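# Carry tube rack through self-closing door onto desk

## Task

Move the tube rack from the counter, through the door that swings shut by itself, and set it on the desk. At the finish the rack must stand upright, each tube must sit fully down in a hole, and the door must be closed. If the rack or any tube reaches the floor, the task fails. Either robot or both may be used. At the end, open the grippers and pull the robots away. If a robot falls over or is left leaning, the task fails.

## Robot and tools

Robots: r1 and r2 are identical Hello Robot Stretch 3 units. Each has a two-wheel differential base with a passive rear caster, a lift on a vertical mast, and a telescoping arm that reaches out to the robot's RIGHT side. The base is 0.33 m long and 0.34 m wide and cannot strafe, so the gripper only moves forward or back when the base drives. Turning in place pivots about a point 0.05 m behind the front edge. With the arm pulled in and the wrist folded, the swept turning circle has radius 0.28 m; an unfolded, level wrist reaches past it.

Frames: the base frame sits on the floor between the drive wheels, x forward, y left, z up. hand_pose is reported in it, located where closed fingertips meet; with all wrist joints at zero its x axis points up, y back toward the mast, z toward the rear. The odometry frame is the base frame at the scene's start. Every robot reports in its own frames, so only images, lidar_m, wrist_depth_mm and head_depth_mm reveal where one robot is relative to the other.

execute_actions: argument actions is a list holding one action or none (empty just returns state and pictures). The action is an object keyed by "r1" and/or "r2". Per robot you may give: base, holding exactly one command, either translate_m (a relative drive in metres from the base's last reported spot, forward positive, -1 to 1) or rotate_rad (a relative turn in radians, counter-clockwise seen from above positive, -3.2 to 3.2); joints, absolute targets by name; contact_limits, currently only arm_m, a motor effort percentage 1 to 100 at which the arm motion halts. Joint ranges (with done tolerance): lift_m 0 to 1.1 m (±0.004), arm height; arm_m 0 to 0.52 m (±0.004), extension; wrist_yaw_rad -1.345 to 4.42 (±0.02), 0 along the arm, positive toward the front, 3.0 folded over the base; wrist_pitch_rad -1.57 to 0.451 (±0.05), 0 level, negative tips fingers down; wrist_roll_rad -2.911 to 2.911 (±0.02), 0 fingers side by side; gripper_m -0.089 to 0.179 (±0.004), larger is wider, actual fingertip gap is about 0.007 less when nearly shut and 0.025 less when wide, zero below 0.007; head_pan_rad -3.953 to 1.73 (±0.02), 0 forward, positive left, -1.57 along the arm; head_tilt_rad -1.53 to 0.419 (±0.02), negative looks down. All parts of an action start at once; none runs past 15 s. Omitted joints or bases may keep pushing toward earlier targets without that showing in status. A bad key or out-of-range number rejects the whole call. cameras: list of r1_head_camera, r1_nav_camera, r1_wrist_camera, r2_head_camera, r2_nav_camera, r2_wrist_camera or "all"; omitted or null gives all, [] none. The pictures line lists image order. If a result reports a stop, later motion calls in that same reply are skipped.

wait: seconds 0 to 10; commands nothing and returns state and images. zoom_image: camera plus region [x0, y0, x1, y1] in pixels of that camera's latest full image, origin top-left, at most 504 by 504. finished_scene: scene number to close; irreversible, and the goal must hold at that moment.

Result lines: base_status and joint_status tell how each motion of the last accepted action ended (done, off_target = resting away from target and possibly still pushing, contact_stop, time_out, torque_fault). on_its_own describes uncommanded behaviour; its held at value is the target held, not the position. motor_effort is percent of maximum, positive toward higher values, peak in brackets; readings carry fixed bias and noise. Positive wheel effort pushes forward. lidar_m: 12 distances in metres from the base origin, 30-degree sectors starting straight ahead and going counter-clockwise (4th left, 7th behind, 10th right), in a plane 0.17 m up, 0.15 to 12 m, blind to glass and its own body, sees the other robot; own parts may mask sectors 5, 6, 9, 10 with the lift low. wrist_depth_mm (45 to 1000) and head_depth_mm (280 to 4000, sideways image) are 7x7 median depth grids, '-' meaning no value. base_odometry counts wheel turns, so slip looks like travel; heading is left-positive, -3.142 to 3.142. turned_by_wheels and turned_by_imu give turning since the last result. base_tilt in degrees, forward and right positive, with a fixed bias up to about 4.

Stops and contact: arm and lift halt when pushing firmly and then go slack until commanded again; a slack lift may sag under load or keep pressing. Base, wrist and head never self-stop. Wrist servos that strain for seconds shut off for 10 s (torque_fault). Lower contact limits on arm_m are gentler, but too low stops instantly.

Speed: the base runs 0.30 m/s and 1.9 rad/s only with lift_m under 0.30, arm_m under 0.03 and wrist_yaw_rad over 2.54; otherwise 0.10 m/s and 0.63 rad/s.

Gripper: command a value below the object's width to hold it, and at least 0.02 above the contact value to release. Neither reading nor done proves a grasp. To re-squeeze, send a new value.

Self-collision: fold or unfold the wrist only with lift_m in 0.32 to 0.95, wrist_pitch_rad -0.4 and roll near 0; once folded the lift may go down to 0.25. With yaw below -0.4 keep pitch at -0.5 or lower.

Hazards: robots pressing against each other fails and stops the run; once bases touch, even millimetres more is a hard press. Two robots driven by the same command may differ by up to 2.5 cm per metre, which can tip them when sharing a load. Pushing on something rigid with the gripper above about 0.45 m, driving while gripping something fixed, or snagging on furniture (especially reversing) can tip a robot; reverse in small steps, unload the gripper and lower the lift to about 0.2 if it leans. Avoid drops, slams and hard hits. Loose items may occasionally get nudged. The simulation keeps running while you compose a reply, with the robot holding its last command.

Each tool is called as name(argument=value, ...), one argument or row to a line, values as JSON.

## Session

execute_actions(
  actions=[],
)

Scene clock: 0.00 s.
r1.base_odometry: x=+0.000 y=+0.000 heading=+0.000 (m, m, rad; r1's odometry frame)
r1.turned_by_wheels: +0.000 (rad since the last result)
r1.turned_by_imu: +0.000 (rad since the last result)
r1.base_tilt: forward=+0.2 right=+2.0 (deg)
r1.lidar_m: 0.64 0.68 0.74 0.73 0.77 1.11 1.38 1.46 2.20 1.37 0.86 0.66
r1.head_depth_mm: 589 587 586 583 582 580 578 / 591 591 589 586 586 584 582 / 596 594 593 593 589 588 585 / 599 599 596 594 591 591 588 / 605 601 599 598 597 594 592 / 608 606 603 603 598 597 596 / 610 607 606 604 602 601 599
r1.base_status: not commanded
r1.joint_positions: lift_m=+0.342 arm_m=-0.002 wrist_yaw_rad=+3.088 wrist_pitch_rad=-0.536 wrist_roll_rad=+0.013 gripper_m=+0.037 head_pan_rad=+0.016 head_tilt_rad=+0.003
r1.joint_status: not commanded
r1.motor_effort: left_wheel=-1 right_wheel=+0 lift_m=+36 arm_m=+0 wrist_yaw_rad=+0 wrist_pitch_rad=+6 wrist_roll_rad=+1 gripper_m=-1 head_pan_rad=+0 head_tilt_rad=+1 (%)
r1.hand_pose: x=-0.0101 y=+0.0644 z=+0.3291 quat_wxyz=(+0.207, +0.691, +0.168, +0.672) (m; r1's base frame)
r1.wrist_depth_mm: 730 732 727 718 711 720 695 / 822 794 809 805 798 795 762 / 862 860 - 860 858 882 751 / 722 710 717 726 748 754 709 / 596 602 607 619 613 610 624 / 514 530 - - 529 524 521 / 456 - - - 457 455 461
r2.base_odometry: x=+0.000 y=+0.000 heading=+0.000 (m, m, rad; r2's odometry frame)
r2.turned_by_wheels: +0.000 (rad since the last result)
r2.turned_by_imu: +0.000 (rad since the last result)
r2.base_tilt: forward=+1.4 right=-1.4 (deg)
r2.lidar_m: 1.73 1.77 1.14 1.08 1.11 0.93 0.88 0.90 1.17 2.07 2.11 1.85
r2.head_depth_mm: 1671 1689 1703 1708 1703 1727 1735 / 1666 1680 1677 1700 1703 1710 1718 / 1664 1669 1681 1682 1688 1690 1711 / 1654 1659 1660 1675 1687 1702 1697 / 1646 1656 1659 1669 1675 1688 1691 / 1643 1646 1646 1662 1664 1683 1686 / 1628 1638 1643 1655 1655 1675 1676
r2.base_status: not commanded
r2.joint_positions: lift_m=+0.518 arm_m=+0.000 wrist_yaw_rad=+3.078 wrist_pitch_rad=-0.606 wrist_roll_rad=+0.016 gripper_m=+0.037 head_pan_rad=-0.010 head_tilt_rad=-0.002
r2.joint_status: not commanded
r2.motor_effort: left_wheel=+0 right_wheel=+0 lift_m=+24 arm_m=+0 wrist_yaw_rad=+0 wrist_pitch_rad=+3 wrist_roll_rad=+1 gripper_m=+0 head_pan_rad=-1 head_tilt_rad=+1 (%)
r2.hand_pose: x=-0.0088 y=+0.0513 z=+0.4908 quat_wxyz=(+0.234, +0.686, +0.188, +0.662) (m; r2's base frame)
r2.wrist_depth_mm: - - - - - - - / - - - - - - - / - - - - - 980 965 / 885 890 877 863 854 856 832 / 783 772 769 759 763 740 730 / 691 680 687 682 637 665 648 / 620 618 - - 596 593 583
pictures: r1_head_camera (sideways: a quarter turn clockwise sets it upright), r1_nav_camera (sideways: a quarter turn counterclockwise sets it upright), r1_wrist_camera, r2_head_camera (sideways: a quarter turn clockwise sets it upright), r2_nav_camera (sideways: a quarter turn counterclockwise sets it upright), r2_wrist_camera
Images, in order (width x height): r1_head_camera 896x504, r1_nav_camera 672x504, r1_wrist_camera 644x364, r2_head_camera 896x504, r2_nav_camera 672x504, r2_wrist_camera 644x364.

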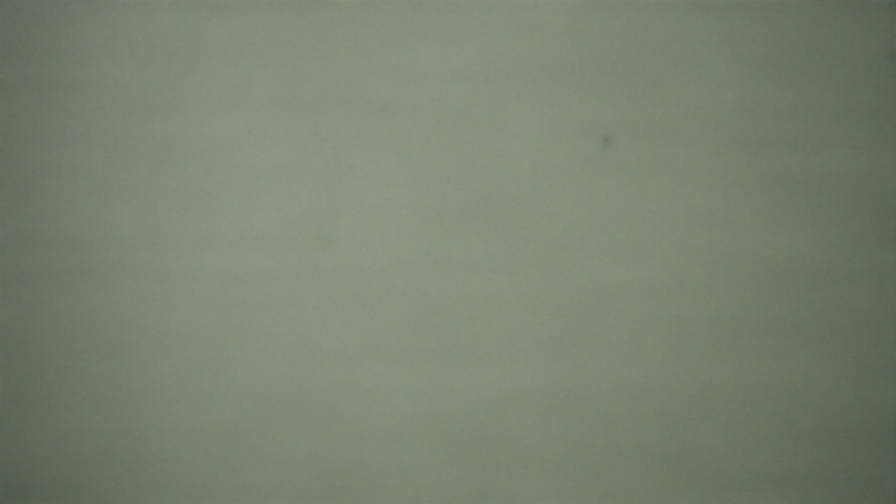

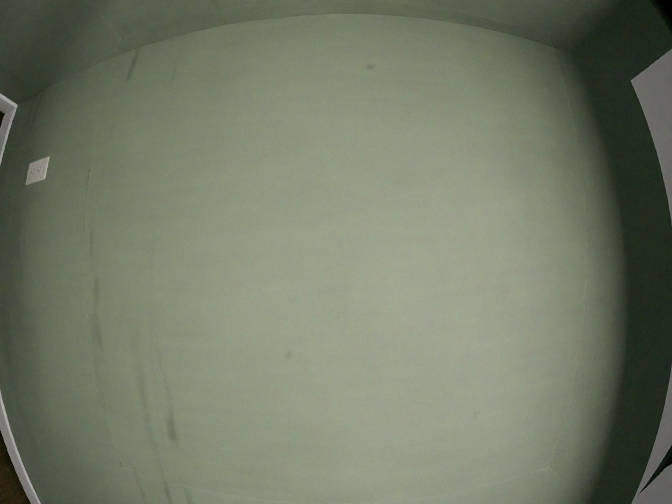

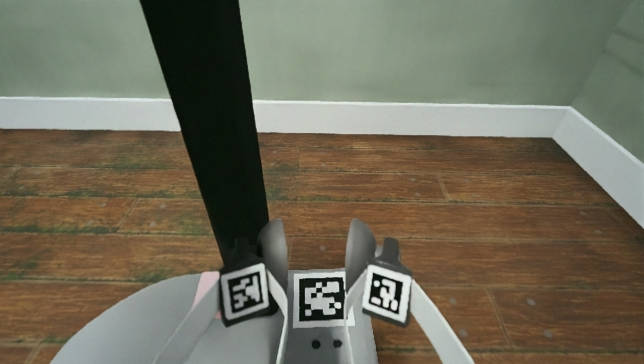

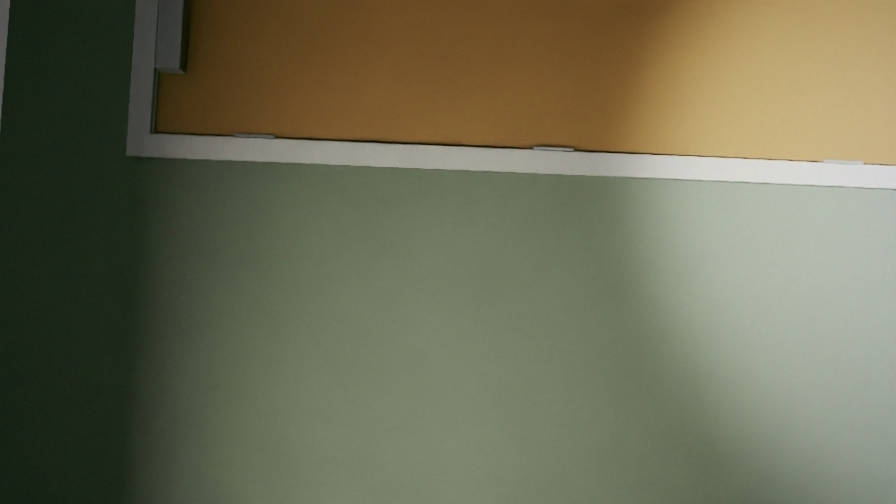

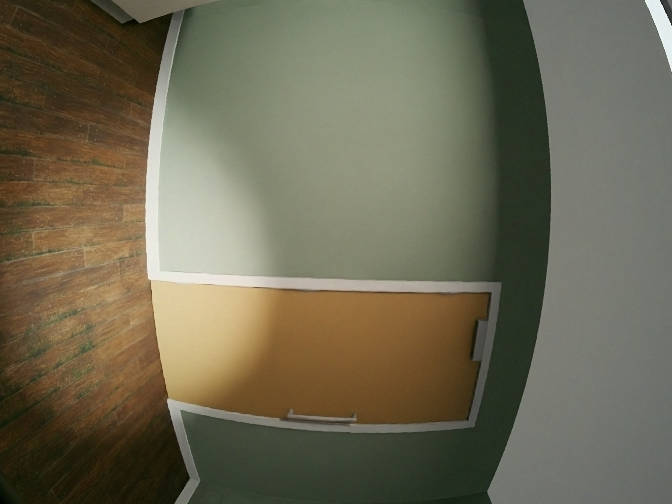

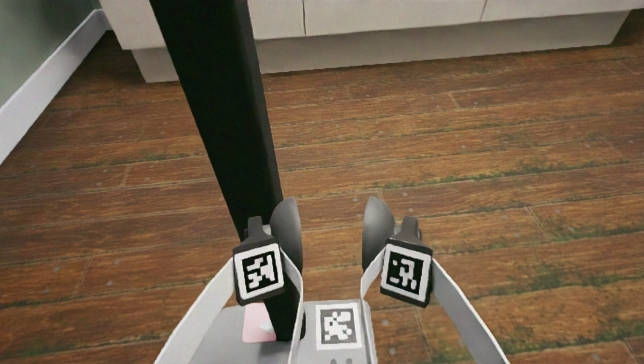

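execute_actions(
  actions=[
    {"r1":{"joints":{"head_pan_rad":-2.2,"head_tilt_rad":-0.3}},"r2":{"joints":{"head_pan_rad":1.6,"head_tilt_rad":-0.4}}},
  ],
  cameras=["r1_nav_camera","r2_nav_camera","r2_head_camera"],
)

Scene clock: 2.00 s.
r1.base_odometry: x=+0.000 y=+0.000 heading=+0.000 (m, m, rad; r1's odometry frame)
r1.turned_by_wheels: +0.000 (rad since the last result)
r1.turned_by_imu: +0.000 (rad since the last result)
r1.base_tilt: forward=+0.3 right=+1.8 (deg)
r1.lidar_m: 0.64 0.68 0.74 0.73 0.77 1.11 1.38 1.46 2.20 1.37 0.86 0.66
r1.head_depth_mm: 1460 1534 1577 1617 1690 1721 1477 / 1723 1792 1784 1824 1914 1865 1469 / 1935 2044 2111 2224 2320 1909 1471 / 2197 2344 2444 2581 2548 1902 1464 / 2543 2676 2861 3033 2653 1905 1474 / 2722 2890 2999 3149 2642 1897 1466 / 2578 2702 2824 2961 2651 1894 1467
r1.base_status: not commanded
r1.joint_positions: lift_m=+0.342 arm_m=-0.002 wrist_yaw_rad=+3.088 wrist_pitch_rad=-0.536 wrist_roll_rad=+0.013 gripper_m=+0.037 head_pan_rad=-2.193 head_tilt_rad=-0.296
r1.joint_status: all done
r1.motor_effort: left_wheel=-1(1) right_wheel=+0(0) lift_m=+36(36) arm_m=+0(0) wrist_yaw_rad=+0(1) wrist_pitch_rad=+6(6) wrist_roll_rad=+0(0) gripper_m=+0(1) head_pan_rad=-3(37) head_tilt_rad=-2(21) (%)
r1.hand_pose: x=-0.0101 y=+0.0644 z=+0.3291 quat_wxyz=(+0.207, +0.691, +0.168, +0.672) (m; r1's base frame)
r1.wrist_depth_mm: 722 735 713 723 723 725 698 / 808 823 809 816 815 786 760 / 850 856 - 863 873 866 752 / 720 721 713 739 741 721 711 / 595 606 602 624 606 618 615 / 514 533 - - 537 525 528 / 453 - - - 455 459 462
r2.base_odometry: x=+0.000 y=+0.000 heading=+0.000 (m, m, rad; r2's odometry frame)
r2.turned_by_wheels: +0.000 (rad since the last result)
r2.turned_by_imu: +0.000 (rad since the last result)
r2.base_tilt: forward=+1.5 right=-1.4 (deg)
r2.lidar_m: 1.73 1.77 1.14 1.08 1.11 0.93 0.88 0.90 1.17 2.07 2.11 1.85
r2.head_depth_mm: 1418 1528 1598 1143 1228 1350 1396 / 1415 1522 1589 1139 1229 1347 1393 / 1415 1529 1582 1135 1228 1351 1390 / 1420 1517 1595 1135 1230 1361 1388 / 1412 1515 1583 1143 1231 1352 1383 / 1422 1520 1583 1146 1230 1359 1379 / 1410 1523 1590 1140 1232 1361 1406
r2.base_status: not commanded
r2.joint_positions: lift_m=+0.518 arm_m=+0.000 wrist_yaw_rad=+3.078 wrist_pitch_rad=-0.606 wrist_roll_rad=+0.016 gripper_m=+0.037 head_pan_rad=+1.593 head_tilt_rad=-0.395
r2.joint_status: all done
r2.motor_effort: left_wheel=+0(0) right_wheel=+0(0) lift_m=+24(24) arm_m=+0(0) wrist_yaw_rad=-1(1) wrist_pitch_rad=+3(2) wrist_roll_rad=+1(0) gripper_m=+0(0) head_pan_rad=+2(29) head_tilt_rad=-3(24) (%)
r2.hand_pose: x=-0.0088 y=+0.0513 z=+0.4908 quat_wxyz=(+0.234, +0.686, +0.188, +0.662) (m; r2's base frame)
r2.wrist_depth_mm: - - - - - - - / - - - - - - - / - - - - - 972 966 / 911 896 883 868 871 838 828 / 785 780 764 745 756 754 747 / 690 688 681 681 647 659 651 / 622 621 - - 598 597 586
pictures: r1_nav_camera (sideways: a quarter turn counterclockwise sets it upright), r2_head_camera (sideways: a quarter turn clockwise sets it upright), r2_nav_camera (sideways: a quarter turn counterclockwise sets it upright)
Images, in order (width x height): r1_nav_camera 672x504, r2_head_camera 896x504, r2_nav_camera 672x504.

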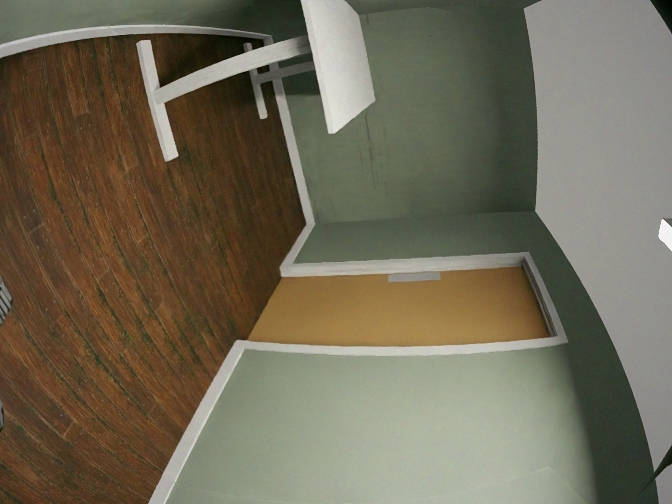

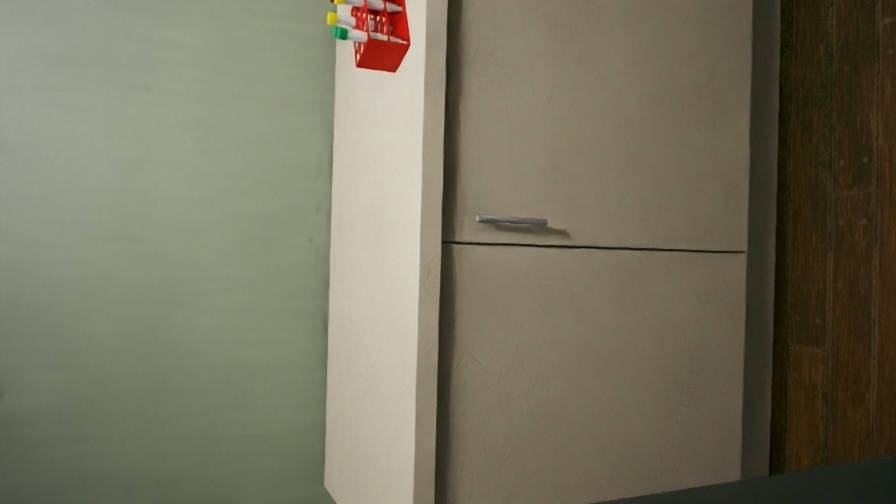

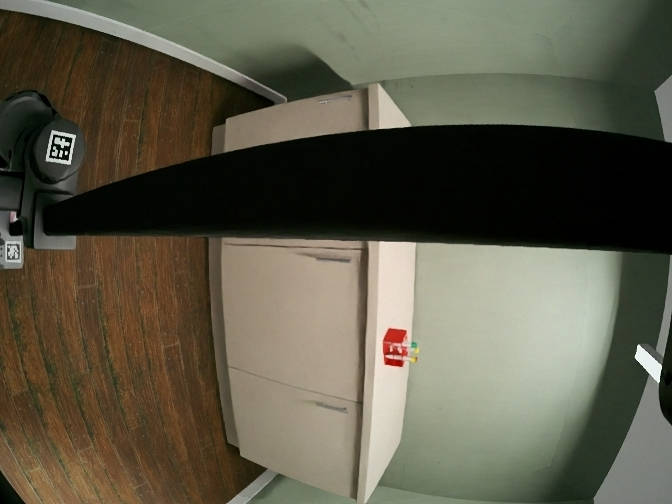

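execute_actions(
  actions=[
    {"r1":{"base":{"rotate_rad":-2.0},"joints":{"head_pan_rad":0,"lift_m":0.25,"wrist_pitch_rad":-0.4}},"r2":{"base":{"translate_m":0.35},"joints":{"lift_m":0.87,"head_pan_rad":-1.57,"head_tilt_rad":-0.6}}},
  ],
  cameras=["r1_nav_camera","r1_head_camera"],
)

Scene clock: 7.87 s.
r1.base_odometry: x=+0.000 y=+0.000 heading=-2.000 (m, m, rad; r1's odometry frame)
r1.turned_by_wheels: -2.000 (rad since the last result)
r1.turned_by_imu: -1.971 (rad since the last result)
r1.base_tilt: forward=+0.0 right=+1.9 (deg)
r1.lidar_m: 2.55 1.37 0.79 0.65 0.64 0.71 0.73 0.73 0.80 1.28 1.38 1.53
r1.head_depth_mm: 1874 1936 1987 2045 2138 1886 1472 / 2159 2271 2344 2439 2405 1926 1476 / 2510 2611 2704 2804 2653 1905 1472 / 2780 2964 3105 3227 2661 1893 1469 / 2676 2830 2972 3117 2677 1892 1469 / 2596 2714 2847 3016 2653 1871 1456 / 2475 2605 2691 1541 2605 1885 1460
r1.base_status: done
r1.joint_positions: lift_m=+0.250 arm_m=-0.002 wrist_yaw_rad=+3.088 wrist_pitch_rad=-0.419 wrist_roll_rad=+0.013 gripper_m=+0.037 head_pan_rad=-0.007 head_tilt_rad=-0.297
r1.joint_status: all done
r1.motor_effort: left_wheel=+2(8) right_wheel=-5(10) lift_m=+28(30) arm_m=+0(0) wrist_yaw_rad=-1(0) wrist_pitch_rad=+9(9) wrist_roll_rad=+0(0) gripper_m=+0(1) head_pan_rad=+2(36) head_tilt_rad=-1(2) (%)
r1.hand_pose: x=-0.0092 y=+0.0806 z=+0.2626 quat_wxyz=(+0.167, +0.699, +0.128, +0.683) (m; r1's base frame)
r1.wrist_depth_mm: 502 544 622 668 768 912 - / 531 580 680 740 852 998 - / 583 628 744 806 902 968 982 / 618 669 - 706 701 709 732 / 548 556 - 578 567 565 575 / 463 493 - - 477 475 473 / - - - - 404 404 406
r2.base_odometry: x=+0.350 y=+0.000 heading=+0.000 (m, m, rad; r2's odometry frame)
r2.turned_by_wheels: +0.000 (rad since the last result)
r2.turned_by_imu: +0.000 (rad since the last result)
r2.base_tilt: forward=+1.4 right=-1.4 (deg)
r2.lidar_m: 1.39 1.42 1.17 1.10 1.13 1.30 1.22 1.25 1.62 2.04 2.08 1.47
r2.head_depth_mm: 1722 1916 2132 2247 1759 1468 - / 1708 1906 2121 2238 1763 1451 - / 1709 1884 2128 2227 1746 1446 - / 1724 1891 2141 2215 1760 1441 - / 1709 1884 2132 2187 1743 1440 - / 1711 1879 2121 2206 1746 1436 1221 / 1714 1892 2121 2189 1745 1432 1225
r2.base_status: done
r2.joint_positions: lift_m=+0.870 arm_m=+0.000 wrist_yaw_rad=+3.078 wrist_pitch_rad=-0.607 wrist_roll_rad=+0.016 gripper_m=+0.037 head_pan_rad=-1.563 head_tilt_rad=-0.593
r2.joint_status: all done
r2.motor_effort: left_wheel=+0(4) right_wheel=-1(4) lift_m=+26(26) arm_m=+0(0) wrist_yaw_rad=+0(0) wrist_pitch_rad=+3(3) wrist_roll_rad=+0(0) gripper_m=+0(1) head_pan_rad=-3(29) head_tilt_rad=-4(18) (%)
r2.hand_pose: x=-0.0088 y=+0.0512 z=+0.8427 quat_wxyz=(+0.234, +0.686, +0.188, +0.662) (m; r2's base frame)
r2.wrist_depth_mm: - - - - - - - / - - - - - - - / - - - - - - - / - - - - - - - / - - - - - - - / - - - - - - - / 963 956 961 932 933 921 927
pictures: r1_head_camera (sideways: a quarter turn clockwise sets it upright), r1_nav_camera (sideways: a quarter turn counterclockwise sets it upright)
Images, in order (width x height): r1_head_camera 896x504, r1_nav_camera 672x504.

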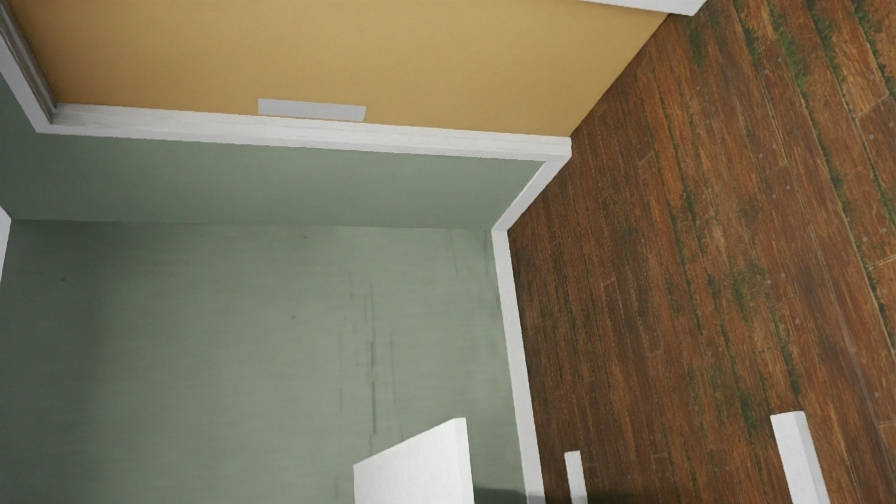

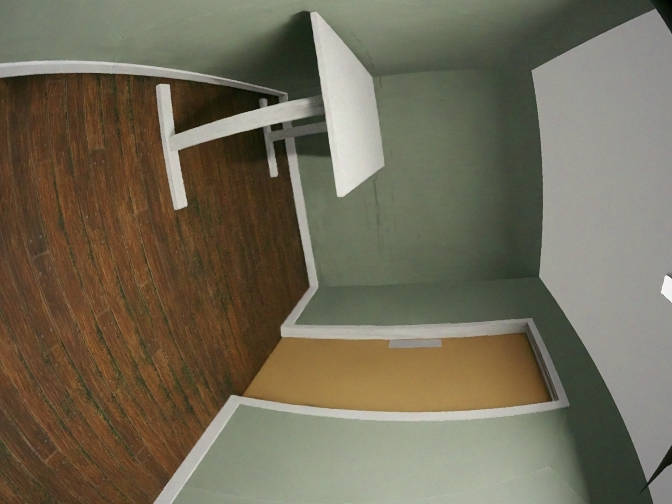

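execute_actions(
  actions=[
    {"r1":{"base":{"rotate_rad":-1.16}},"r2":{"joints":{"wrist_yaw_rad":0.0,"wrist_pitch_rad":0,"gripper_m":0.179,"head_pan_rad":1.2}}},
  ],
  cameras=["r2_head_camera"],
)

execute_actions(
  actions=[
    {"r1":{"base":{"translate_m":0.95}},"r2":{"base":{"rotate_rad":3.1},"joints":{"head_pan_rad":-1.57}}},
  ],
  cameras=["r2_head_camera"],
)

execute_actions(
  actions="[{\"r1\":{\"base\":{\"rotate_rad\":1.6},\"joints\":{\"head_pan_rad\":-1.[0]}}}]",
)

Scene clock: 12.20 s.
r1.base_odometry: x=+0.000 y=+0.000 heading=+3.124 (m, m, rad; r1's odometry frame)
r1.turned_by_wheels: -1.160 (rad since the last result)
r1.turned_by_imu: -1.143 (rad since the last result)
r1.base_tilt: forward=+0.1 right=+2.0 (deg)
r1.lidar_m: 1.38 1.47 2.24 1.38 0.85 0.66 0.64 0.68 0.74 0.73 0.77 1.12
r1.head_depth_mm: 1153 1206 1275 1358 1436 1530 1475 / 1153 1217 1283 1358 1446 1545 1475 / 1156 1222 1293 1366 1459 1549 1472 / 1157 1221 1290 1383 1462 1556 1463 / 1164 1230 1305 1379 1471 1559 1464 / 1166 1232 1304 1381 1475 1559 1463 / 1174 1241 1307 1396 1475 1571 1461
r1.base_status: done
r1.joint_positions: lift_m=+0.250 arm_m=-0.002 wrist_yaw_rad=+3.088 wrist_pitch_rad=-0.419 wrist_roll_rad=+0.013 gripper_m=+0.037 head_pan_rad=-0.007 head_tilt_rad=-0.297
r1.joint_status: not commanded
r1.motor_effort: left_wheel=+2(7) right_wheel=-5(12) lift_m=+28(28) arm_m=+0(0) wrist_yaw_rad=+1(0) wrist_pitch_rad=+9(9) wrist_roll_rad=+0(0) gripper_m=+0(1) head_pan_rad=+2(3) head_tilt_rad=-1(2) (%)
r1.hand_pose: x=-0.0092 y=+0.0806 z=+0.2626 quat_wxyz=(+0.167, +0.699, +0.128, +0.683) (m; r1's base frame)
r1.wrist_depth_mm: 732 939 - - - - - / 730 - - - - - - / 724 900 955 940 968 978 990 / 659 705 - 704 712 721 731 / 546 556 - 575 570 570 570 / 461 493 - - 475 471 476 / - - - - 402 404 405
r2.base_odometry: x=+0.350 y=+0.000 heading=+0.000 (m, m, rad; r2's odometry frame)
r2.turned_by_wheels: +0.000 (rad since the last result)
r2.turned_by_imu: -0.001 (rad since the last result)
r2.base_tilt: forward=+1.3 right=-1.3 (deg)
r2.lidar_m: 1.39 1.41 1.17 1.10 1.13 1.30 1.22 1.25 1.62 2.04 2.09 1.47
r2.head_depth_mm: 1752 1881 2018 2079 1763 1443 1228 / 1706 1807 1358 1605 1754 1448 1229 / 1627 1483 1298 1480 1656 1446 1223 / 1566 1467 1233 1399 1597 1443 1226 / 1501 1453 1177 1326 1526 1436 1227 / 1444 1446 1126 1268 1444 1438 1224 / 1397 1444 1079 1206 1366 1437 1219
r2.base_status: not commanded
r2.joint_positions: lift_m=+0.870 arm_m=+0.000 wrist_yaw_rad=+0.002 wrist_pitch_rad=-0.025 wrist_roll_rad=+0.016 gripper_m=+0.179 head_pan_rad=+1.193 head_tilt_rad=-0.593
r2.joint_status: all done
r2.motor_effort: left_wheel=+0(0) right_wheel=+0(0) lift_m=+27(26) arm_m=+0(0) wrist_yaw_rad=-2(1) wrist_pitch_rad=+7(6) wrist_roll_rad=+0(0) gripper_m=+0(99) head_pan_rad=+2(30) head_tilt_rad=-4(4) (%)
r2.hand_pose: x=-0.0210 y=-0.4007 z=+0.9781 quat_wxyz=(+0.702, +0.010, -0.712, -0.009) (m; r2's base frame)
r2.wrist_depth_mm: - - - - - - - / - - - - - - - / - - - - - - - / - - - - - - - / - - - - - - - / - - - - - - - / - - - - - - -
pictures: r2_head_camera (sideways: a quarter turn clockwise sets it upright)
Images, in order (width x height): r2_head_camera 896x504.

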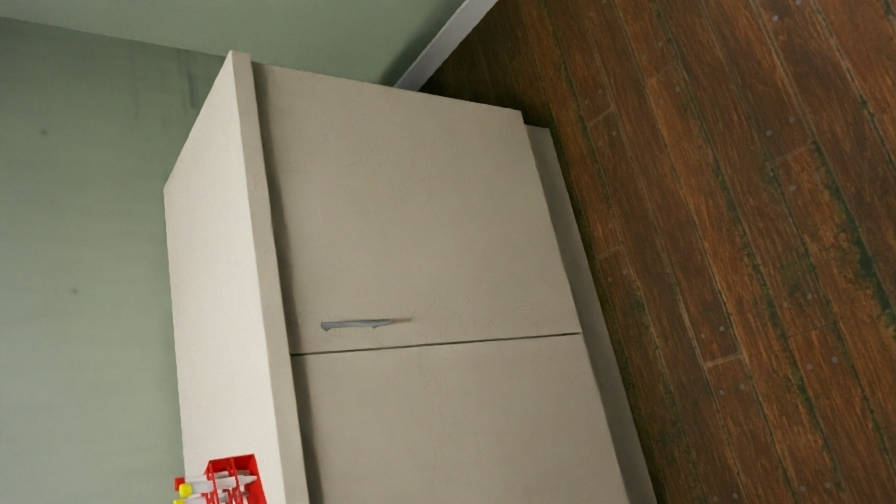

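Scene clock: 18.03 s.
r1.base_odometry: x=-0.950 y=+0.017 heading=+3.124 (m, m, rad; r1's odometry frame)
r1.turned_by_wheels: +0.000 (rad since the last result)
r1.turned_by_imu: -0.004 (rad since the last result)
r1.base_tilt: forward=+0.1 right=+1.9 (deg)
r1.lidar_m: 0.43 0.46 0.67 2.33 1.72 1.62 1.59 1.06 0.81 0.80 0.58 0.44
r1.head_depth_mm: 333 351 371 393 417 448 480 / 334 352 372 395 420 449 483 / 336 353 375 396 422 450 485 / 337 355 376 399 424 453 487 / 338 356 377 400 425 455 490 / 339 358 378 401 428 456 492 / 340 359 380 403 429 458 495
r1.base_status: done
r1.joint_positions: lift_m=+0.250 arm_m=-0.002 wrist_yaw_rad=+3.088 wrist_pitch_rad=-0.419 wrist_roll_rad=+0.013 gripper_m=+0.037 head_pan_rad=-0.007 head_tilt_rad=-0.297
r1.joint_status: not commanded
r1.motor_effort: left_wheel=+3(7) right_wheel=-5(9) lift_m=+28(28) arm_m=+0(0) wrist_yaw_rad=+0(0) wrist_pitch_rad=+8(9) wrist_roll_rad=+0(0) gripper_m=-1(0) head_pan_rad=+3(2) head_tilt_rad=-2(2) (%)
r1.hand_pose: x=-0.0092 y=+0.0807 z=+0.2627 quat_wxyz=(+0.167, +0.699, +0.128, +0.683) (m; r1's base frame)
r1.wrist_depth_mm: - - - - - 783 522 / - - - - - 802 518 / 917 933 938 969 949 769 511 / 683 699 - 710 701 678 517 / 547 554 - 576 563 569 499 / 460 492 - - 479 469 454 / - - - - 402 401 400
r2.base_odometry: x=+0.350 y=+0.000 heading=+3.100 (m, m, rad; r2's odometry frame)
r2.turned_by_wheels: +3.100 (rad since the last result)
r2.turned_by_imu: +3.139 (rad since the last result)
r2.base_tilt: forward=+1.4 right=-1.3 (deg)
r2.lidar_m: 1.22 1.24 1.56 2.04 2.07 1.50 1.39 1.41 1.19 1.10 1.12 1.32
r2.head_depth_mm: 1462 1512 1153 1315 1610 1454 - / 1453 1490 1145 1302 1503 1492 - / 1444 1478 1140 1292 1474 - - / 1435 1160 1135 1285 1479 1458 1213 / 1429 1461 1128 1281 1587 1438 1222 / 1429 1449 1122 1270 1462 1434 1219 / 1413 1441 1117 1262 1458 1432 1222
r2.base_status: done
r2.joint_positions: lift_m=+0.870 arm_m=+0.000 wrist_yaw_rad=+0.001 wrist_pitch_rad=-0.025 wrist_roll_rad=+0.016 gripper_m=+0.179 head_pan_rad=-1.563 head_tilt_rad=-0.593
r2.joint_status: all done
r2.motor_effort: left_wheel=-3(4) right_wheel=+4(9) lift_m=+27(26) arm_m=+0(0) wrist_yaw_rad=-1(1) wrist_pitch_rad=+7(7) wrist_roll_rad=+0(0) gripper_m=+0(0) head_pan_rad=-2(30) head_tilt_rad=-4(3) (%)
r2.hand_pose: x=-0.0212 y=-0.4008 z=+0.9781 quat_wxyz=(+0.702, +0.009, -0.712, -0.009) (m; r2's base frame)
r2.wrist_depth_mm: - - - - - - - / - - - - - - - / - - - 987 - - - / 854 863 885 903 899 944 - / 878 877 912 917 938 979 - / 892 937 965 949 985 - - / 953 960 982 - - - -
pictures: r2_head_camera (sideways: a quarter turn clockwise sets it upright)
Images, in order (width x height): r2_head_camera 896x504.

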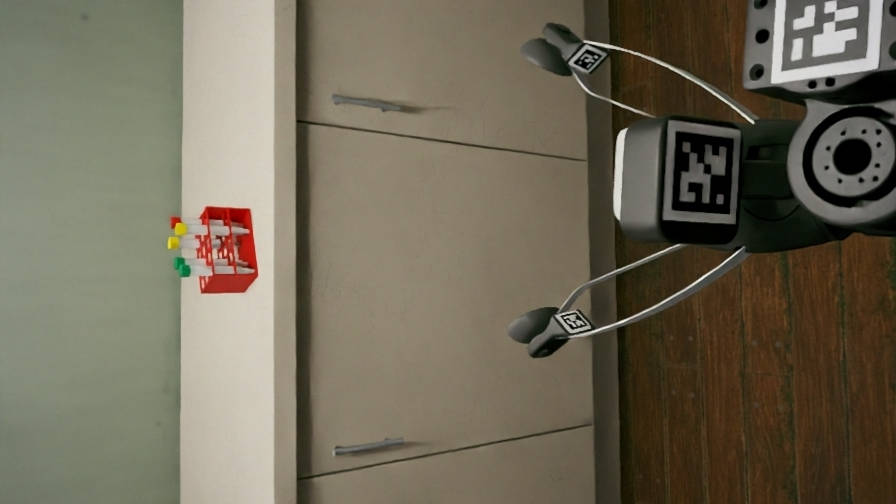

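execute_actions(
  actions=[
    {"r1":{"base":{"rotate_rad":1.6},"joints":{"head_pan_rad":-1.0}},"r2":{"joints":{"arm_m":0.3}}},
  ],
  cameras=["r1_nav_camera","r2_wrist_camera","r2_head_camera"],
)

Scene clock: 22.13 s.
r1.base_odometry: x=-0.950 y=+0.017 heading=-1.560 (m, m, rad; r1's odometry frame)
r1.turned_by_wheels: +1.600 (rad since the last result)
r1.turned_by_imu: +1.575 (rad since the last result)
r1.base_tilt: forward=+0.1 right=+2.0 (deg)
r1.lidar_m: 2.51 1.72 1.61 1.59 1.04 0.81 0.79 0.57 0.44 0.43 0.46 0.68
r1.head_depth_mm: 354 370 386 404 423 446 469 / 377 395 413 435 457 482 511 / 404 424 446 469 496 527 561 / 435 457 483 512 542 580 621 / 470 498 526 559 600 645 697 / 512 544 579 622 668 725 790 / 561 602 646 697 756 828 920
r1.base_status: done
r1.joint_positions: lift_m=+0.250 arm_m=-0.002 wrist_yaw_rad=+3.088 wrist_pitch_rad=-0.419 wrist_roll_rad=+0.013 gripper_m=+0.037 head_pan_rad=-0.993 head_tilt_rad=-0.297
r1.joint_status: all done
r1.motor_effort: left_wheel=-3(7) right_wheel=+4(12) lift_m=+28(28) arm_m=+0(0) wrist_yaw_rad=+0(0) wrist_pitch_rad=+9(8) wrist_roll_rad=+1(0) gripper_m=+0(1) head_pan_rad=-3(37) head_tilt_rad=-1(1) (%)
r1.hand_pose: x=-0.0092 y=+0.0807 z=+0.2627 quat_wxyz=(+0.167, +0.699, +0.128, +0.683) (m; r1's base frame)
r1.wrist_depth_mm: 914 - - - - - - / 893 - - - - - - / 867 930 939 947 950 980 984 / 690 700 - 705 712 711 710 / 552 560 - 570 565 566 572 / 456 495 - - 478 474 471 / - - - - 401 401 397
r2.base_odometry: x=+0.350 y=+0.000 heading=+3.100 (m, m, rad; r2's odometry frame)
r2.turned_by_wheels: +0.000 (rad since the last result)
r2.turned_by_imu: -0.001 (rad since the last result)
r2.base_tilt: forward=+1.4 right=-1.3 (deg)
r2.lidar_m: 1.22 1.24 1.56 2.04 2.07 1.50 1.39 1.41 1.19 1.10 1.12 1.32
r2.head_depth_mm: 1466 1510 1141 - 1568 1434 1230 / 1458 1495 1126 - 1562 1448 1229 / 1448 1479 1121 - 1491 1443 1228 / 1440 1163 1114 1301 1491 1442 1224 / 1431 1461 1130 1284 1468 1442 1227 / 1422 1449 1124 1268 1454 1436 1222 / 1415 1439 1114 1258 1459 1431 1220
r2.base_status: not commanded
r2.joint_positions: lift_m=+0.870 arm_m=+0.300 wrist_yaw_rad=+0.000 wrist_pitch_rad=-0.024 wrist_roll_rad=+0.016 gripper_m=+0.179 head_pan_rad=-1.563 head_tilt_rad=-0.593
r2.joint_status: all done
r2.motor_effort: left_wheel=-3(3) right_wheel=+4(5) lift_m=+26(26) arm_m=+4(9) wrist_yaw_rad=-1(1) wrist_pitch_rad=+6(7) wrist_roll_rad=+0(0) gripper_m=+0(0) head_pan_rad=-3(2) head_tilt_rad=-3(4) (%)
r2.hand_pose: x=-0.0213 y=-0.7002 z=+0.9784 quat_wxyz=(+0.702, +0.009, -0.712, -0.009) (m; r2's base frame)
r2.wrist_depth_mm: - - - - - - - / - - - - - - - / - - - - - - - / 614 608 594 582 584 621 622 / 573 590 592 609 629 634 653 / 593 610 625 631 647 662 - / 616 633 644 661 673 690 700
pictures: r1_nav_camera (sideways: a quarter turn counterclockwise sets it upright), r2_head_camera (sideways: a quarter turn clockwise sets it upright), r2_wrist_camera
Images, in order (width x height): r1_nav_camera 672x504, r2_head_camera 896x504, r2_wrist_camera 644x364.

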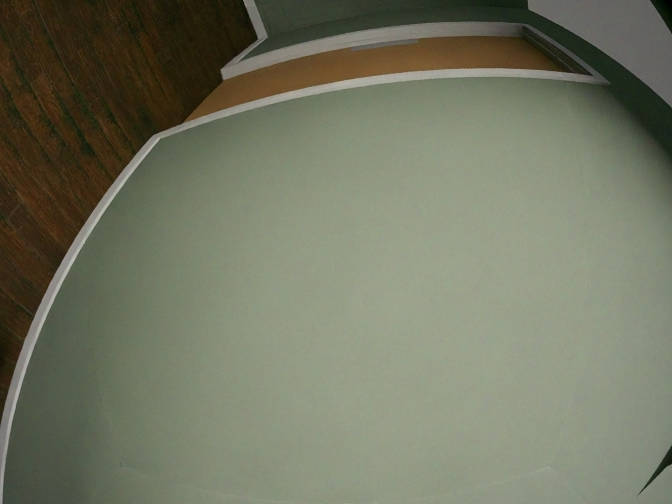

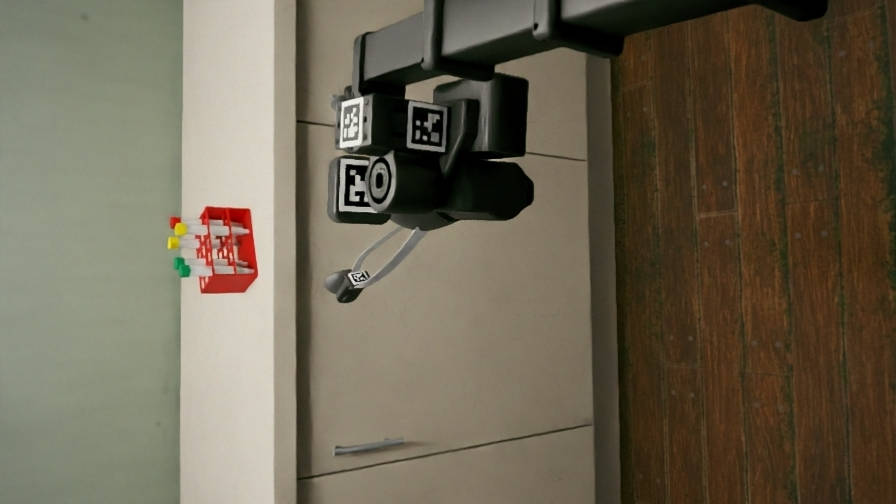

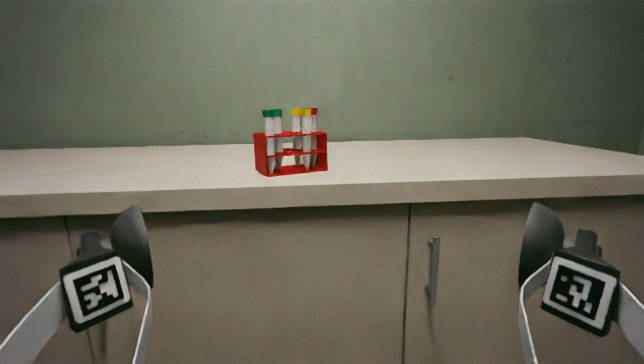

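execute_actions(
  actions=[
    {"r1":{"base":{"translate_m":0.9},"joints":{"head_pan_rad":-1.57}},"r2":{"base":{"rotate_rad":-1.45},"joints":{"arm_m":0.0,"wrist_yaw_rad":1.57,"head_pan_rad":0}}},
  ],
  cameras=["r1_nav_camera","r2_wrist_camera","r2_head_camera"],
)

Scene clock: 27.67 s.
r1.base_odometry: x=-0.940 y=-0.883 heading=-1.560 (m, m, rad; r1's odometry frame)
r1.turned_by_wheels: +0.000 (rad since the last result)
r1.turned_by_imu: -0.004 (rad since the last result)
r1.base_tilt: forward=+0.2 right=+1.9 (deg)
r1.lidar_m: 2.08 1.95 1.13 1.51 1.61 1.72 1.53 0.67 0.52 0.51 0.55 0.91
r1.head_depth_mm: 403 425 448 476 505 540 579 / 405 427 451 478 508 544 582 / 407 430 455 482 512 546 588 / 410 432 458 485 517 551 592 / 413 436 461 488 520 556 599 / 415 438 463 492 523 560 605 / 417 440 466 496 528 566 609
r1.base_status: done
r1.joint_positions: lift_m=+0.250 arm_m=-0.002 wrist_yaw_rad=+3.088 wrist_pitch_rad=-0.419 wrist_roll_rad=+0.013 gripper_m=+0.037 head_pan_rad=-1.563 head_tilt_rad=-0.297
r1.joint_status: all done
r1.motor_effort: left_wheel=-3(6) right_wheel=+4(14) lift_m=+29(29) arm_m=+0(0) wrist_yaw_rad=+0(0) wrist_pitch_rad=+8(8) wrist_roll_rad=+1(1) gripper_m=+1(1) head_pan_rad=-3(30) head_tilt_rad=-2(1) (%)
r1.hand_pose: x=-0.0092 y=+0.0807 z=+0.2628 quat_wxyz=(+0.167, +0.699, +0.128, +0.683) (m; r1's base frame)
r1.wrist_depth_mm: - - - - - - - / - - - - - - - / 910 929 968 943 964 941 975 / 698 696 - 711 712 724 720 / 549 551 - 573 571 574 568 / 458 495 - - 476 473 474 / - - - - 400 403 404
r2.base_odometry: x=+0.350 y=+0.000 heading=+1.650 (m, m, rad; r2's odometry frame)
r2.turned_by_wheels: -1.450 (rad since the last result)
r2.turned_by_imu: -1.470 (rad since the last result)
r2.base_tilt: forward=+1.3 right=-1.3 (deg)
r2.lidar_m: 1.10 1.15 1.27 1.23 1.27 1.74 2.04 1.97 1.44 1.39 1.44 1.14
r2.head_depth_mm: 1414 1491 1109 1248 1438 1453 1235 / 1427 1484 1108 1262 1451 1446 1234 / 1426 1170 1120 1265 1460 1443 1206 / 1431 1462 1126 1280 1477 1439 1226 / 1434 1455 1134 1288 1488 1435 1216 / 1439 1446 1146 1298 1506 1441 1215 / 1446 1437 1155 1314 1522 1438 1219
r2.base_status: done
r2.joint_positions: lift_m=+0.870 arm_m=+0.001 wrist_yaw_rad=+1.569 wrist_pitch_rad=-0.024 wrist_roll_rad=+0.016 gripper_m=+0.179 head_pan_rad=-0.007 head_tilt_rad=-0.593
r2.joint_status: all done
r2.motor_effort: left_wheel=+2(5) right_wheel=-5(10) lift_m=+26(26) arm_m=-4(4) wrist_yaw_rad=+1(2) wrist_pitch_rad=+6(6) wrist_roll_rad=+0(0) gripper_m=+0(0) head_pan_rad=+1(30) head_tilt_rad=-4(3) (%)
r2.hand_pose: x=+0.2342 y=-0.1459 z=+0.9784 quat_wxyz=(+0.503, +0.510, -0.498, +0.490) (m; r2's base frame)
r2.wrist_depth_mm: - - - - - - - / - - - - - - - / - - - - - - - / - - - - - - - / - - - - - - - / - - - - - - - / - - - - - - -
pictures: r1_nav_camera (sideways: a quarter turn counterclockwise sets it upright), r2_head_camera (sideways: a quarter turn clockwise sets it upright), r2_wrist_camera
Images, in order (width x height): r1_nav_camera 672x504, r2_head_camera 896x504, r2_wrist_camera 644x364.

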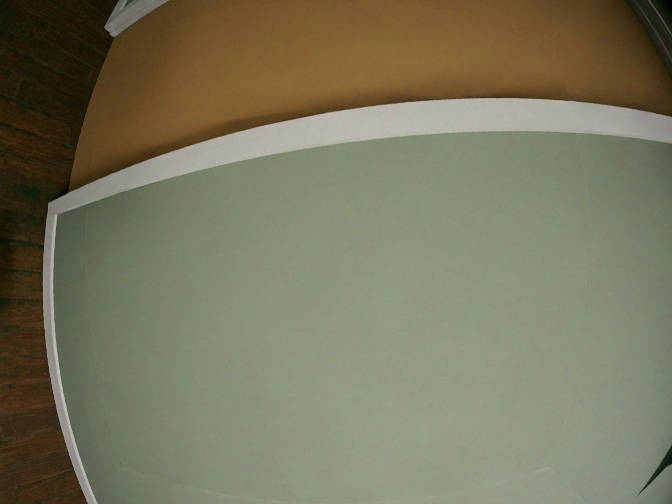

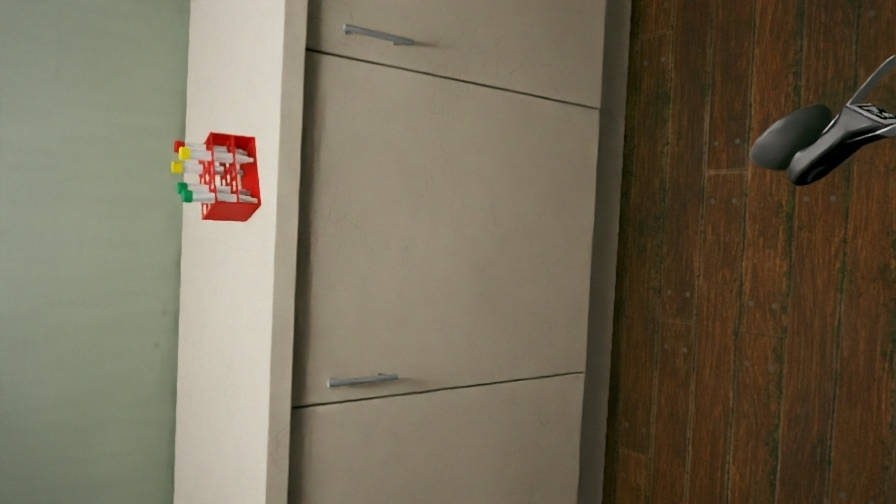

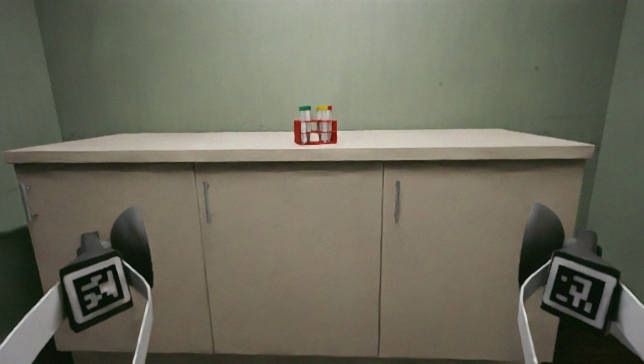

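execute_actions(
  actions=[
    {"r1":{"base":{"translate_m":0.42}},"r2":{"base":{"translate_m":0.55}}},
  ],
  cameras=["r1_nav_camera","r2_wrist_camera"],
)

Scene clock: 34.90 s.
r1.base_odometry: x=-0.935 y=-1.303 heading=-1.560 (m, m, rad; r1's odometry frame)
r1.turned_by_wheels: +0.000 (rad since the last result)
r1.turned_by_imu: -0.002 (rad since the last result)
r1.base_tilt: forward=+0.1 right=+1.9 (deg)
r1.lidar_m: 1.65 1.58 1.51 1.01 1.58 2.14 1.64 0.72 0.54 0.54 0.66 0.96
r1.head_depth_mm: 425 448 477 507 541 578 622 / 433 454 476 502 531 570 615 / 499 527 552 585 617 657 687 / 502 531 558 595 632 675 726 / 506 533 565 598 637 680 733 / 509 537 568 602 638 687 738 / 512 540 571 607 647 691 747
r1.base_status: done
r1.joint_positions: lift_m=+0.250 arm_m=-0.002 wrist_yaw_rad=+3.088 wrist_pitch_rad=-0.419 wrist_roll_rad=+0.013 gripper_m=+0.037 head_pan_rad=-1.563 head_tilt_rad=-0.297
r1.joint_status: not commanded
r1.motor_effort: left_wheel=-2(6) right_wheel=+3(13) lift_m=+28(28) arm_m=+0(0) wrist_yaw_rad=+0(0) wrist_pitch_rad=+8(9) wrist_roll_rad=+0(0) gripper_m=+0(0) head_pan_rad=-3(3) head_tilt_rad=-2(1) (%)
r1.hand_pose: x=-0.0092 y=+0.0807 z=+0.2628 quat_wxyz=(+0.167, +0.699, +0.128, +0.683) (m; r1's base frame)
r1.wrist_depth_mm: - - - - - - - / - - - - - - - / 943 924 967 936 963 964 978 / 695 697 - 714 714 719 730 / 556 561 - 579 570 570 570 / 460 498 - - 479 472 469 / - - - - 398 400 402
r2.base_odometry: x=+0.306 y=+0.548 heading=+1.650 (m, m, rad; r2's odometry frame)
r2.turned_by_wheels: +0.000 (rad since the last result)
r2.turned_by_imu: +0.000 (rad since the last result)
r2.base_tilt: forward=+1.4 right=-1.3 (deg)
r2.lidar_m: 0.56 0.58 0.80 1.22 1.27 1.75 2.58 1.97 1.44 1.39 0.78 0.58
r2.head_depth_mm: 948 1052 932 676 693 817 993 / 953 1056 880 673 698 825 1006 / 959 1060 924 646 705 833 1059 / 964 1065 916 667 711 842 1035 / 967 1073 913 666 718 855 1050 / 970 1075 908 664 725 863 1070 / 976 1083 906 663 731 872 1143
r2.base_status: done
r2.joint_positions: lift_m=+0.870 arm_m=+0.001 wrist_yaw_rad=+1.569 wrist_pitch_rad=-0.024 wrist_roll_rad=+0.016 gripper_m=+0.179 head_pan_rad=-0.007 head_tilt_rad=-0.593
r2.joint_status: not commanded
r2.motor_effort: left_wheel=+3(6) right_wheel=-5(6) lift_m=+27(27) arm_m=-4(4) wrist_yaw_rad=+1(1) wrist_pitch_rad=+6(6) wrist_roll_rad=+0(0) gripper_m=+0(0) head_pan_rad=+3(2) head_tilt_rad=-4(4) (%)
r2.hand_pose: x=+0.2342 y=-0.1459 z=+0.9784 quat_wxyz=(+0.503, +0.510, -0.498, +0.490) (m; r2's base frame)
r2.wrist_depth_mm: - - - - 998 981 1000 / - - - - - - - / - - - 946 - - - / 624 608 597 570 573 567 551 / 534 508 518 517 500 497 466 / 556 552 545 528 530 513 - / 588 574 560 558 548 540 533
pictures: r1_nav_camera (sideways: a quarter turn counterclockwise sets it upright), r2_wrist_camera
Images, in order (width x height): r1_nav_camera 672x504, r2_wrist_camera 644x364.

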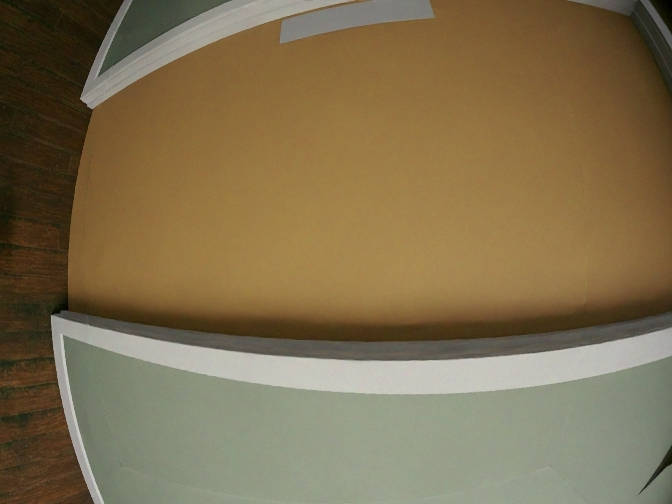

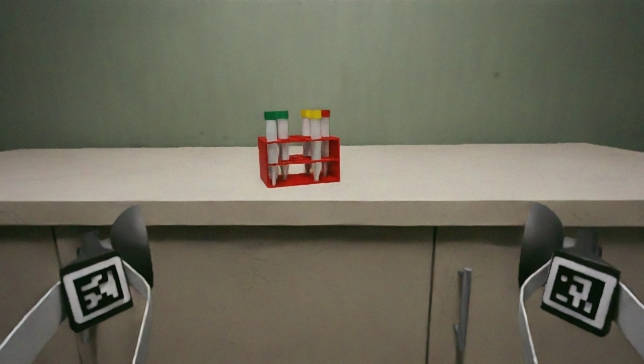

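execute_actions(
  actions=[
    {"r1":{"base":{"translate_m":0.4}},"r2":{"base":{"rotate_rad":0.07}}},
  ],
  cameras=["r2_wrist_camera"],
)

execute_actions(
  actions=[
    {"r1":{"joints":{"arm_m":0.52,"wrist_yaw_rad":2.4},"contact_limits":{"arm_m":34}},"r2":{"base":{"translate_m":0.15}}},
  ],
  cameras=["r1_nav_camera","r2_wrist_camera"],
)

Scene clock: 38.80 s.
r1.base_odometry: x=-0.931 y=-1.703 heading=-1.560 (m, m, rad; r1's odometry frame)
r1.turned_by_wheels: +0.000 (rad since the last result)
r1.turned_by_imu: -0.002 (rad since the last result)
r1.base_tilt: forward=+0.1 right=+1.9 (deg)
r1.lidar_m: 1.26 1.29 1.28 1.11 1.05 2.24 1.75 0.74 0.66 0.65 0.69 0.89
r1.head_depth_mm: 521 550 580 615 653 700 747 / 524 553 586 619 657 702 754 / 527 556 588 624 660 709 761 / 529 560 590 627 666 711 767 / 534 562 594 632 673 719 770 / 535 565 599 635 677 723 779 / 540 569 603 637 679 729 786
r1.base_status: done
r1.joint_positions: lift_m=+0.250 arm_m=-0.002 wrist_yaw_rad=+3.088 wrist_pitch_rad=-0.419 wrist_roll_rad=+0.013 gripper_m=+0.037 head_pan_rad=-1.563 head_tilt_rad=-0.297
r1.joint_status: not commanded
r1.motor_effort: left_wheel=-3(7) right_wheel=+3(11) lift_m=+28(28) arm_m=+0(0) wrist_yaw_rad=+0(0) wrist_pitch_rad=+8(8) wrist_roll_rad=+1(0) gripper_m=-1(0) head_pan_rad=-3(4) head_tilt_rad=-1(1) (%)
r1.hand_pose: x=-0.0092 y=+0.0807 z=+0.2628 quat_wxyz=(+0.167, +0.699, +0.127, +0.683) (m; r1's base frame)
r1.wrist_depth_mm: - - - - - - - / - - - - - - - / 921 944 915 938 958 955 954 / 696 692 - 711 707 714 722 / 553 554 - 575 569 572 569 / 461 496 - - 481 469 471 / - - - - 403 401 404
r2.base_odometry: x=+0.306 y=+0.548 heading=+1.720 (m, m, rad; r2's odometry frame)
r2.turned_by_wheels: +0.070 (rad since the last result)
r2.turned_by_imu: +0.070 (rad since the last result)
r2.base_tilt: forward=+1.4 right=-1.3 (deg)
r2.lidar_m: 0.56 0.59 0.87 1.22 1.30 1.88 2.58 1.85 1.42 1.39 0.73 0.57
r2.head_depth_mm: 938 1035 932 660 675 792 955 / 947 1050 877 655 688 810 973 / 958 1055 921 647 701 826 1043 / 966 1073 921 667 716 849 1043 / 976 1089 914 665 732 868 1073 / 991 1102 906 665 748 892 1145 / 1003 1114 904 689 756 912 1169
r2.base_status: done
r2.joint_positions: lift_m=+0.870 arm_m=+0.001 wrist_yaw_rad=+1.569 wrist_pitch_rad=-0.024 wrist_roll_rad=+0.016 gripper_m=+0.179 head_pan_rad=-0.007 head_tilt_rad=-0.593
r2.joint_status: not commanded
r2.motor_effort: left_wheel=-2(5) right_wheel=+5(5) lift_m=+26(26) arm_m=-4(4) wrist_yaw_rad=+0(0) wrist_pitch_rad=+7(6) wrist_roll_rad=+0(0) gripper_m=+0(0) head_pan_rad=+1(1) head_tilt_rad=-4(3) (%)
r2.hand_pose: x=+0.2342 y=-0.1459 z=+0.9784 quat_wxyz=(+0.503, +0.510, -0.498, +0.490) (m; r2's base frame)
r2.wrist_depth_mm: - - - - 968 938 923 / - - - - - - 952 / - - - 598 - - 994 / 624 608 596 556 568 564 547 / 563 539 527 504 485 472 432 / 591 564 546 529 504 488 - / 616 592 571 544 531 500 500
pictures: r2_wrist_camera
Images, in order (width x height): r2_wrist_camera 644x364.

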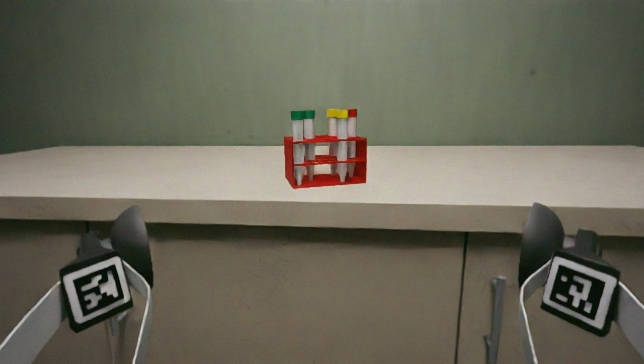

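Scene clock: 43.83 s.
r1.base_odometry: x=-0.931 y=-1.703 heading=-1.560 (m, m, rad; r1's odometry frame)
r1.turned_by_wheels: +0.000 (rad since the last result)
r1.turned_by_imu: -0.013 (rad since the last result)
r1.base_tilt: forward=+0.1 right=+2.0 (deg)
r1.lidar_m: 1.26 1.30 1.28 1.44 1.05 2.20 1.82 0.75 0.66 0.65 0.69 0.88
r1.head_depth_mm: 522 551 582 618 657 706 758 / 524 553 586 620 662 709 761 / 526 556 587 624 665 713 766 / 529 558 591 627 667 715 769 / 530 560 594 631 671 721 775 / 533 561 594 634 675 723 780 / 535 564 600 636 678 727 784
r1.base_status: not commanded
r1.joint_positions: lift_m=+0.250 arm_m=+0.416 wrist_yaw_rad=+2.407 wrist_pitch_rad=-0.417 wrist_roll_rad=+0.013 gripper_m=+0.037 head_pan_rad=-1.564 head_tilt_rad=-0.303
r1.joint_status: arm_m contact_stop (moved +0.418 of +0.522); the others done
joint sent to its limit — the command would take r1.arm_m past its upper limit, so that joint was sent only as far as its limit.
r1.on_its_own: arm_m is slack since a contact_stop, until your next command for it (your +0.520 is given up)
r1.motor_effort: left_wheel=-1(11) right_wheel=-2(34) lift_m=+35(43) arm_m=+0(39) wrist_yaw_rad=-6(50) wrist_pitch_rad=+8(12) wrist_roll_rad=+0(1) gripper_m=+2(1) head_pan_rad=-2(3) head_tilt_rad=+2(2) (%)
r1.contact_limits: arm_m 34 (drawing in: default 15, maximum 25; extending or still: default 21, maximum 34)
r1.hand_pose: x=+0.1291 y=-0.3943 z=+0.2629 quat_wxyz=(+0.385, +0.702, -0.114, +0.589) (m; r1's base frame)
r1.wrist_depth_mm: - - - - - - 872 / - - - - - - 922 / 999 955 941 939 956 976 915 / - 695 691 710 713 713 713 / - 559 560 570 560 564 572 / - 466 485 466 477 466 471 / - 393 396 400 400 400 398
r2.base_odometry: x=+0.284 y=+0.697 heading=+1.720 (m, m, rad; r2's odometry frame)
r2.turned_by_wheels: +0.000 (rad since the last result)
r2.turned_by_imu: -0.001 (rad since the last result)
r2.base_tilt: forward=+1.4 right=-1.4 (deg)
r2.lidar_m: 0.41 0.44 0.64 1.21 1.29 1.86 2.74 1.86 1.43 1.40 0.54 0.42
r2.head_depth_mm: 813 899 930 542 528 560 673 / 822 907 925 542 525 571 687 / 831 919 920 644 528 582 740 / 840 930 917 668 526 600 738 / 850 941 910 666 525 613 758 / 859 955 907 664 539 630 782 / 869 968 905 663 537 632 807
r2.base_status: done
r2.joint_positions: lift_m=+0.870 arm_m=+0.001 wrist_yaw_rad=+1.569 wrist_pitch_rad=-0.024 wrist_roll_rad=+0.016 gripper_m=+0.179 head_pan_rad=-0.007 head_tilt_rad=-0.593
r2.joint_status: not commanded
r2.motor_effort: left_wheel=-3(4) right_wheel=+4(9) lift_m=+26(27) arm_m=-4(4) wrist_yaw_rad=-1(1) wrist_pitch_rad=+6(6) wrist_roll_rad=+1(0) gripper_m=+1(0) head_pan_rad=+2(2) head_tilt_rad=-3(3) (%)
r2.hand_pose: x=+0.2342 y=-0.1459 z=+0.9784 quat_wxyz=(+0.503, +0.510, -0.498, +0.490) (m; r2's base frame)
r2.wrist_depth_mm: 936 918 896 853 844 807 787 / - 946 920 908 871 842 817 / - 995 945 437 885 866 870 / 619 613 589 446 564 569 551 / 369 379 358 355 350 348 367 / 403 386 371 359 323 317 - / 424 407 389 376 358 348 337
pictures: r1_nav_camera (sideways: a quarter turn counterclockwise sets it upright), r2_wrist_camera
Images, in order (width x height): r1_nav_camera 672x504, r2_wrist_camera 644x364.

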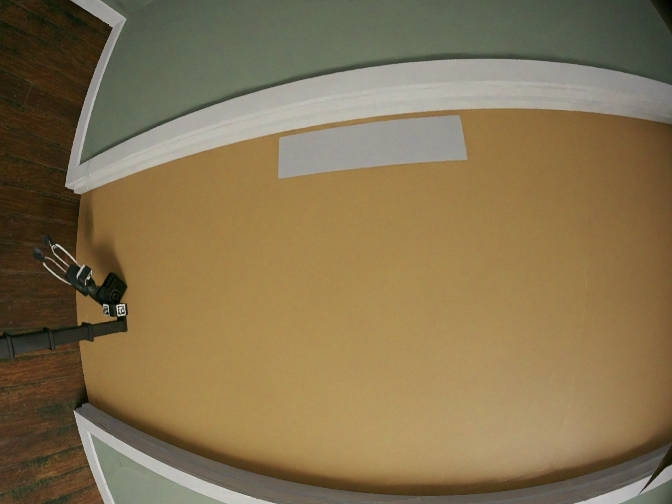

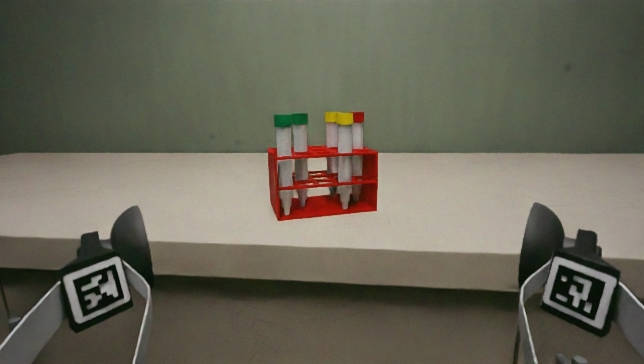

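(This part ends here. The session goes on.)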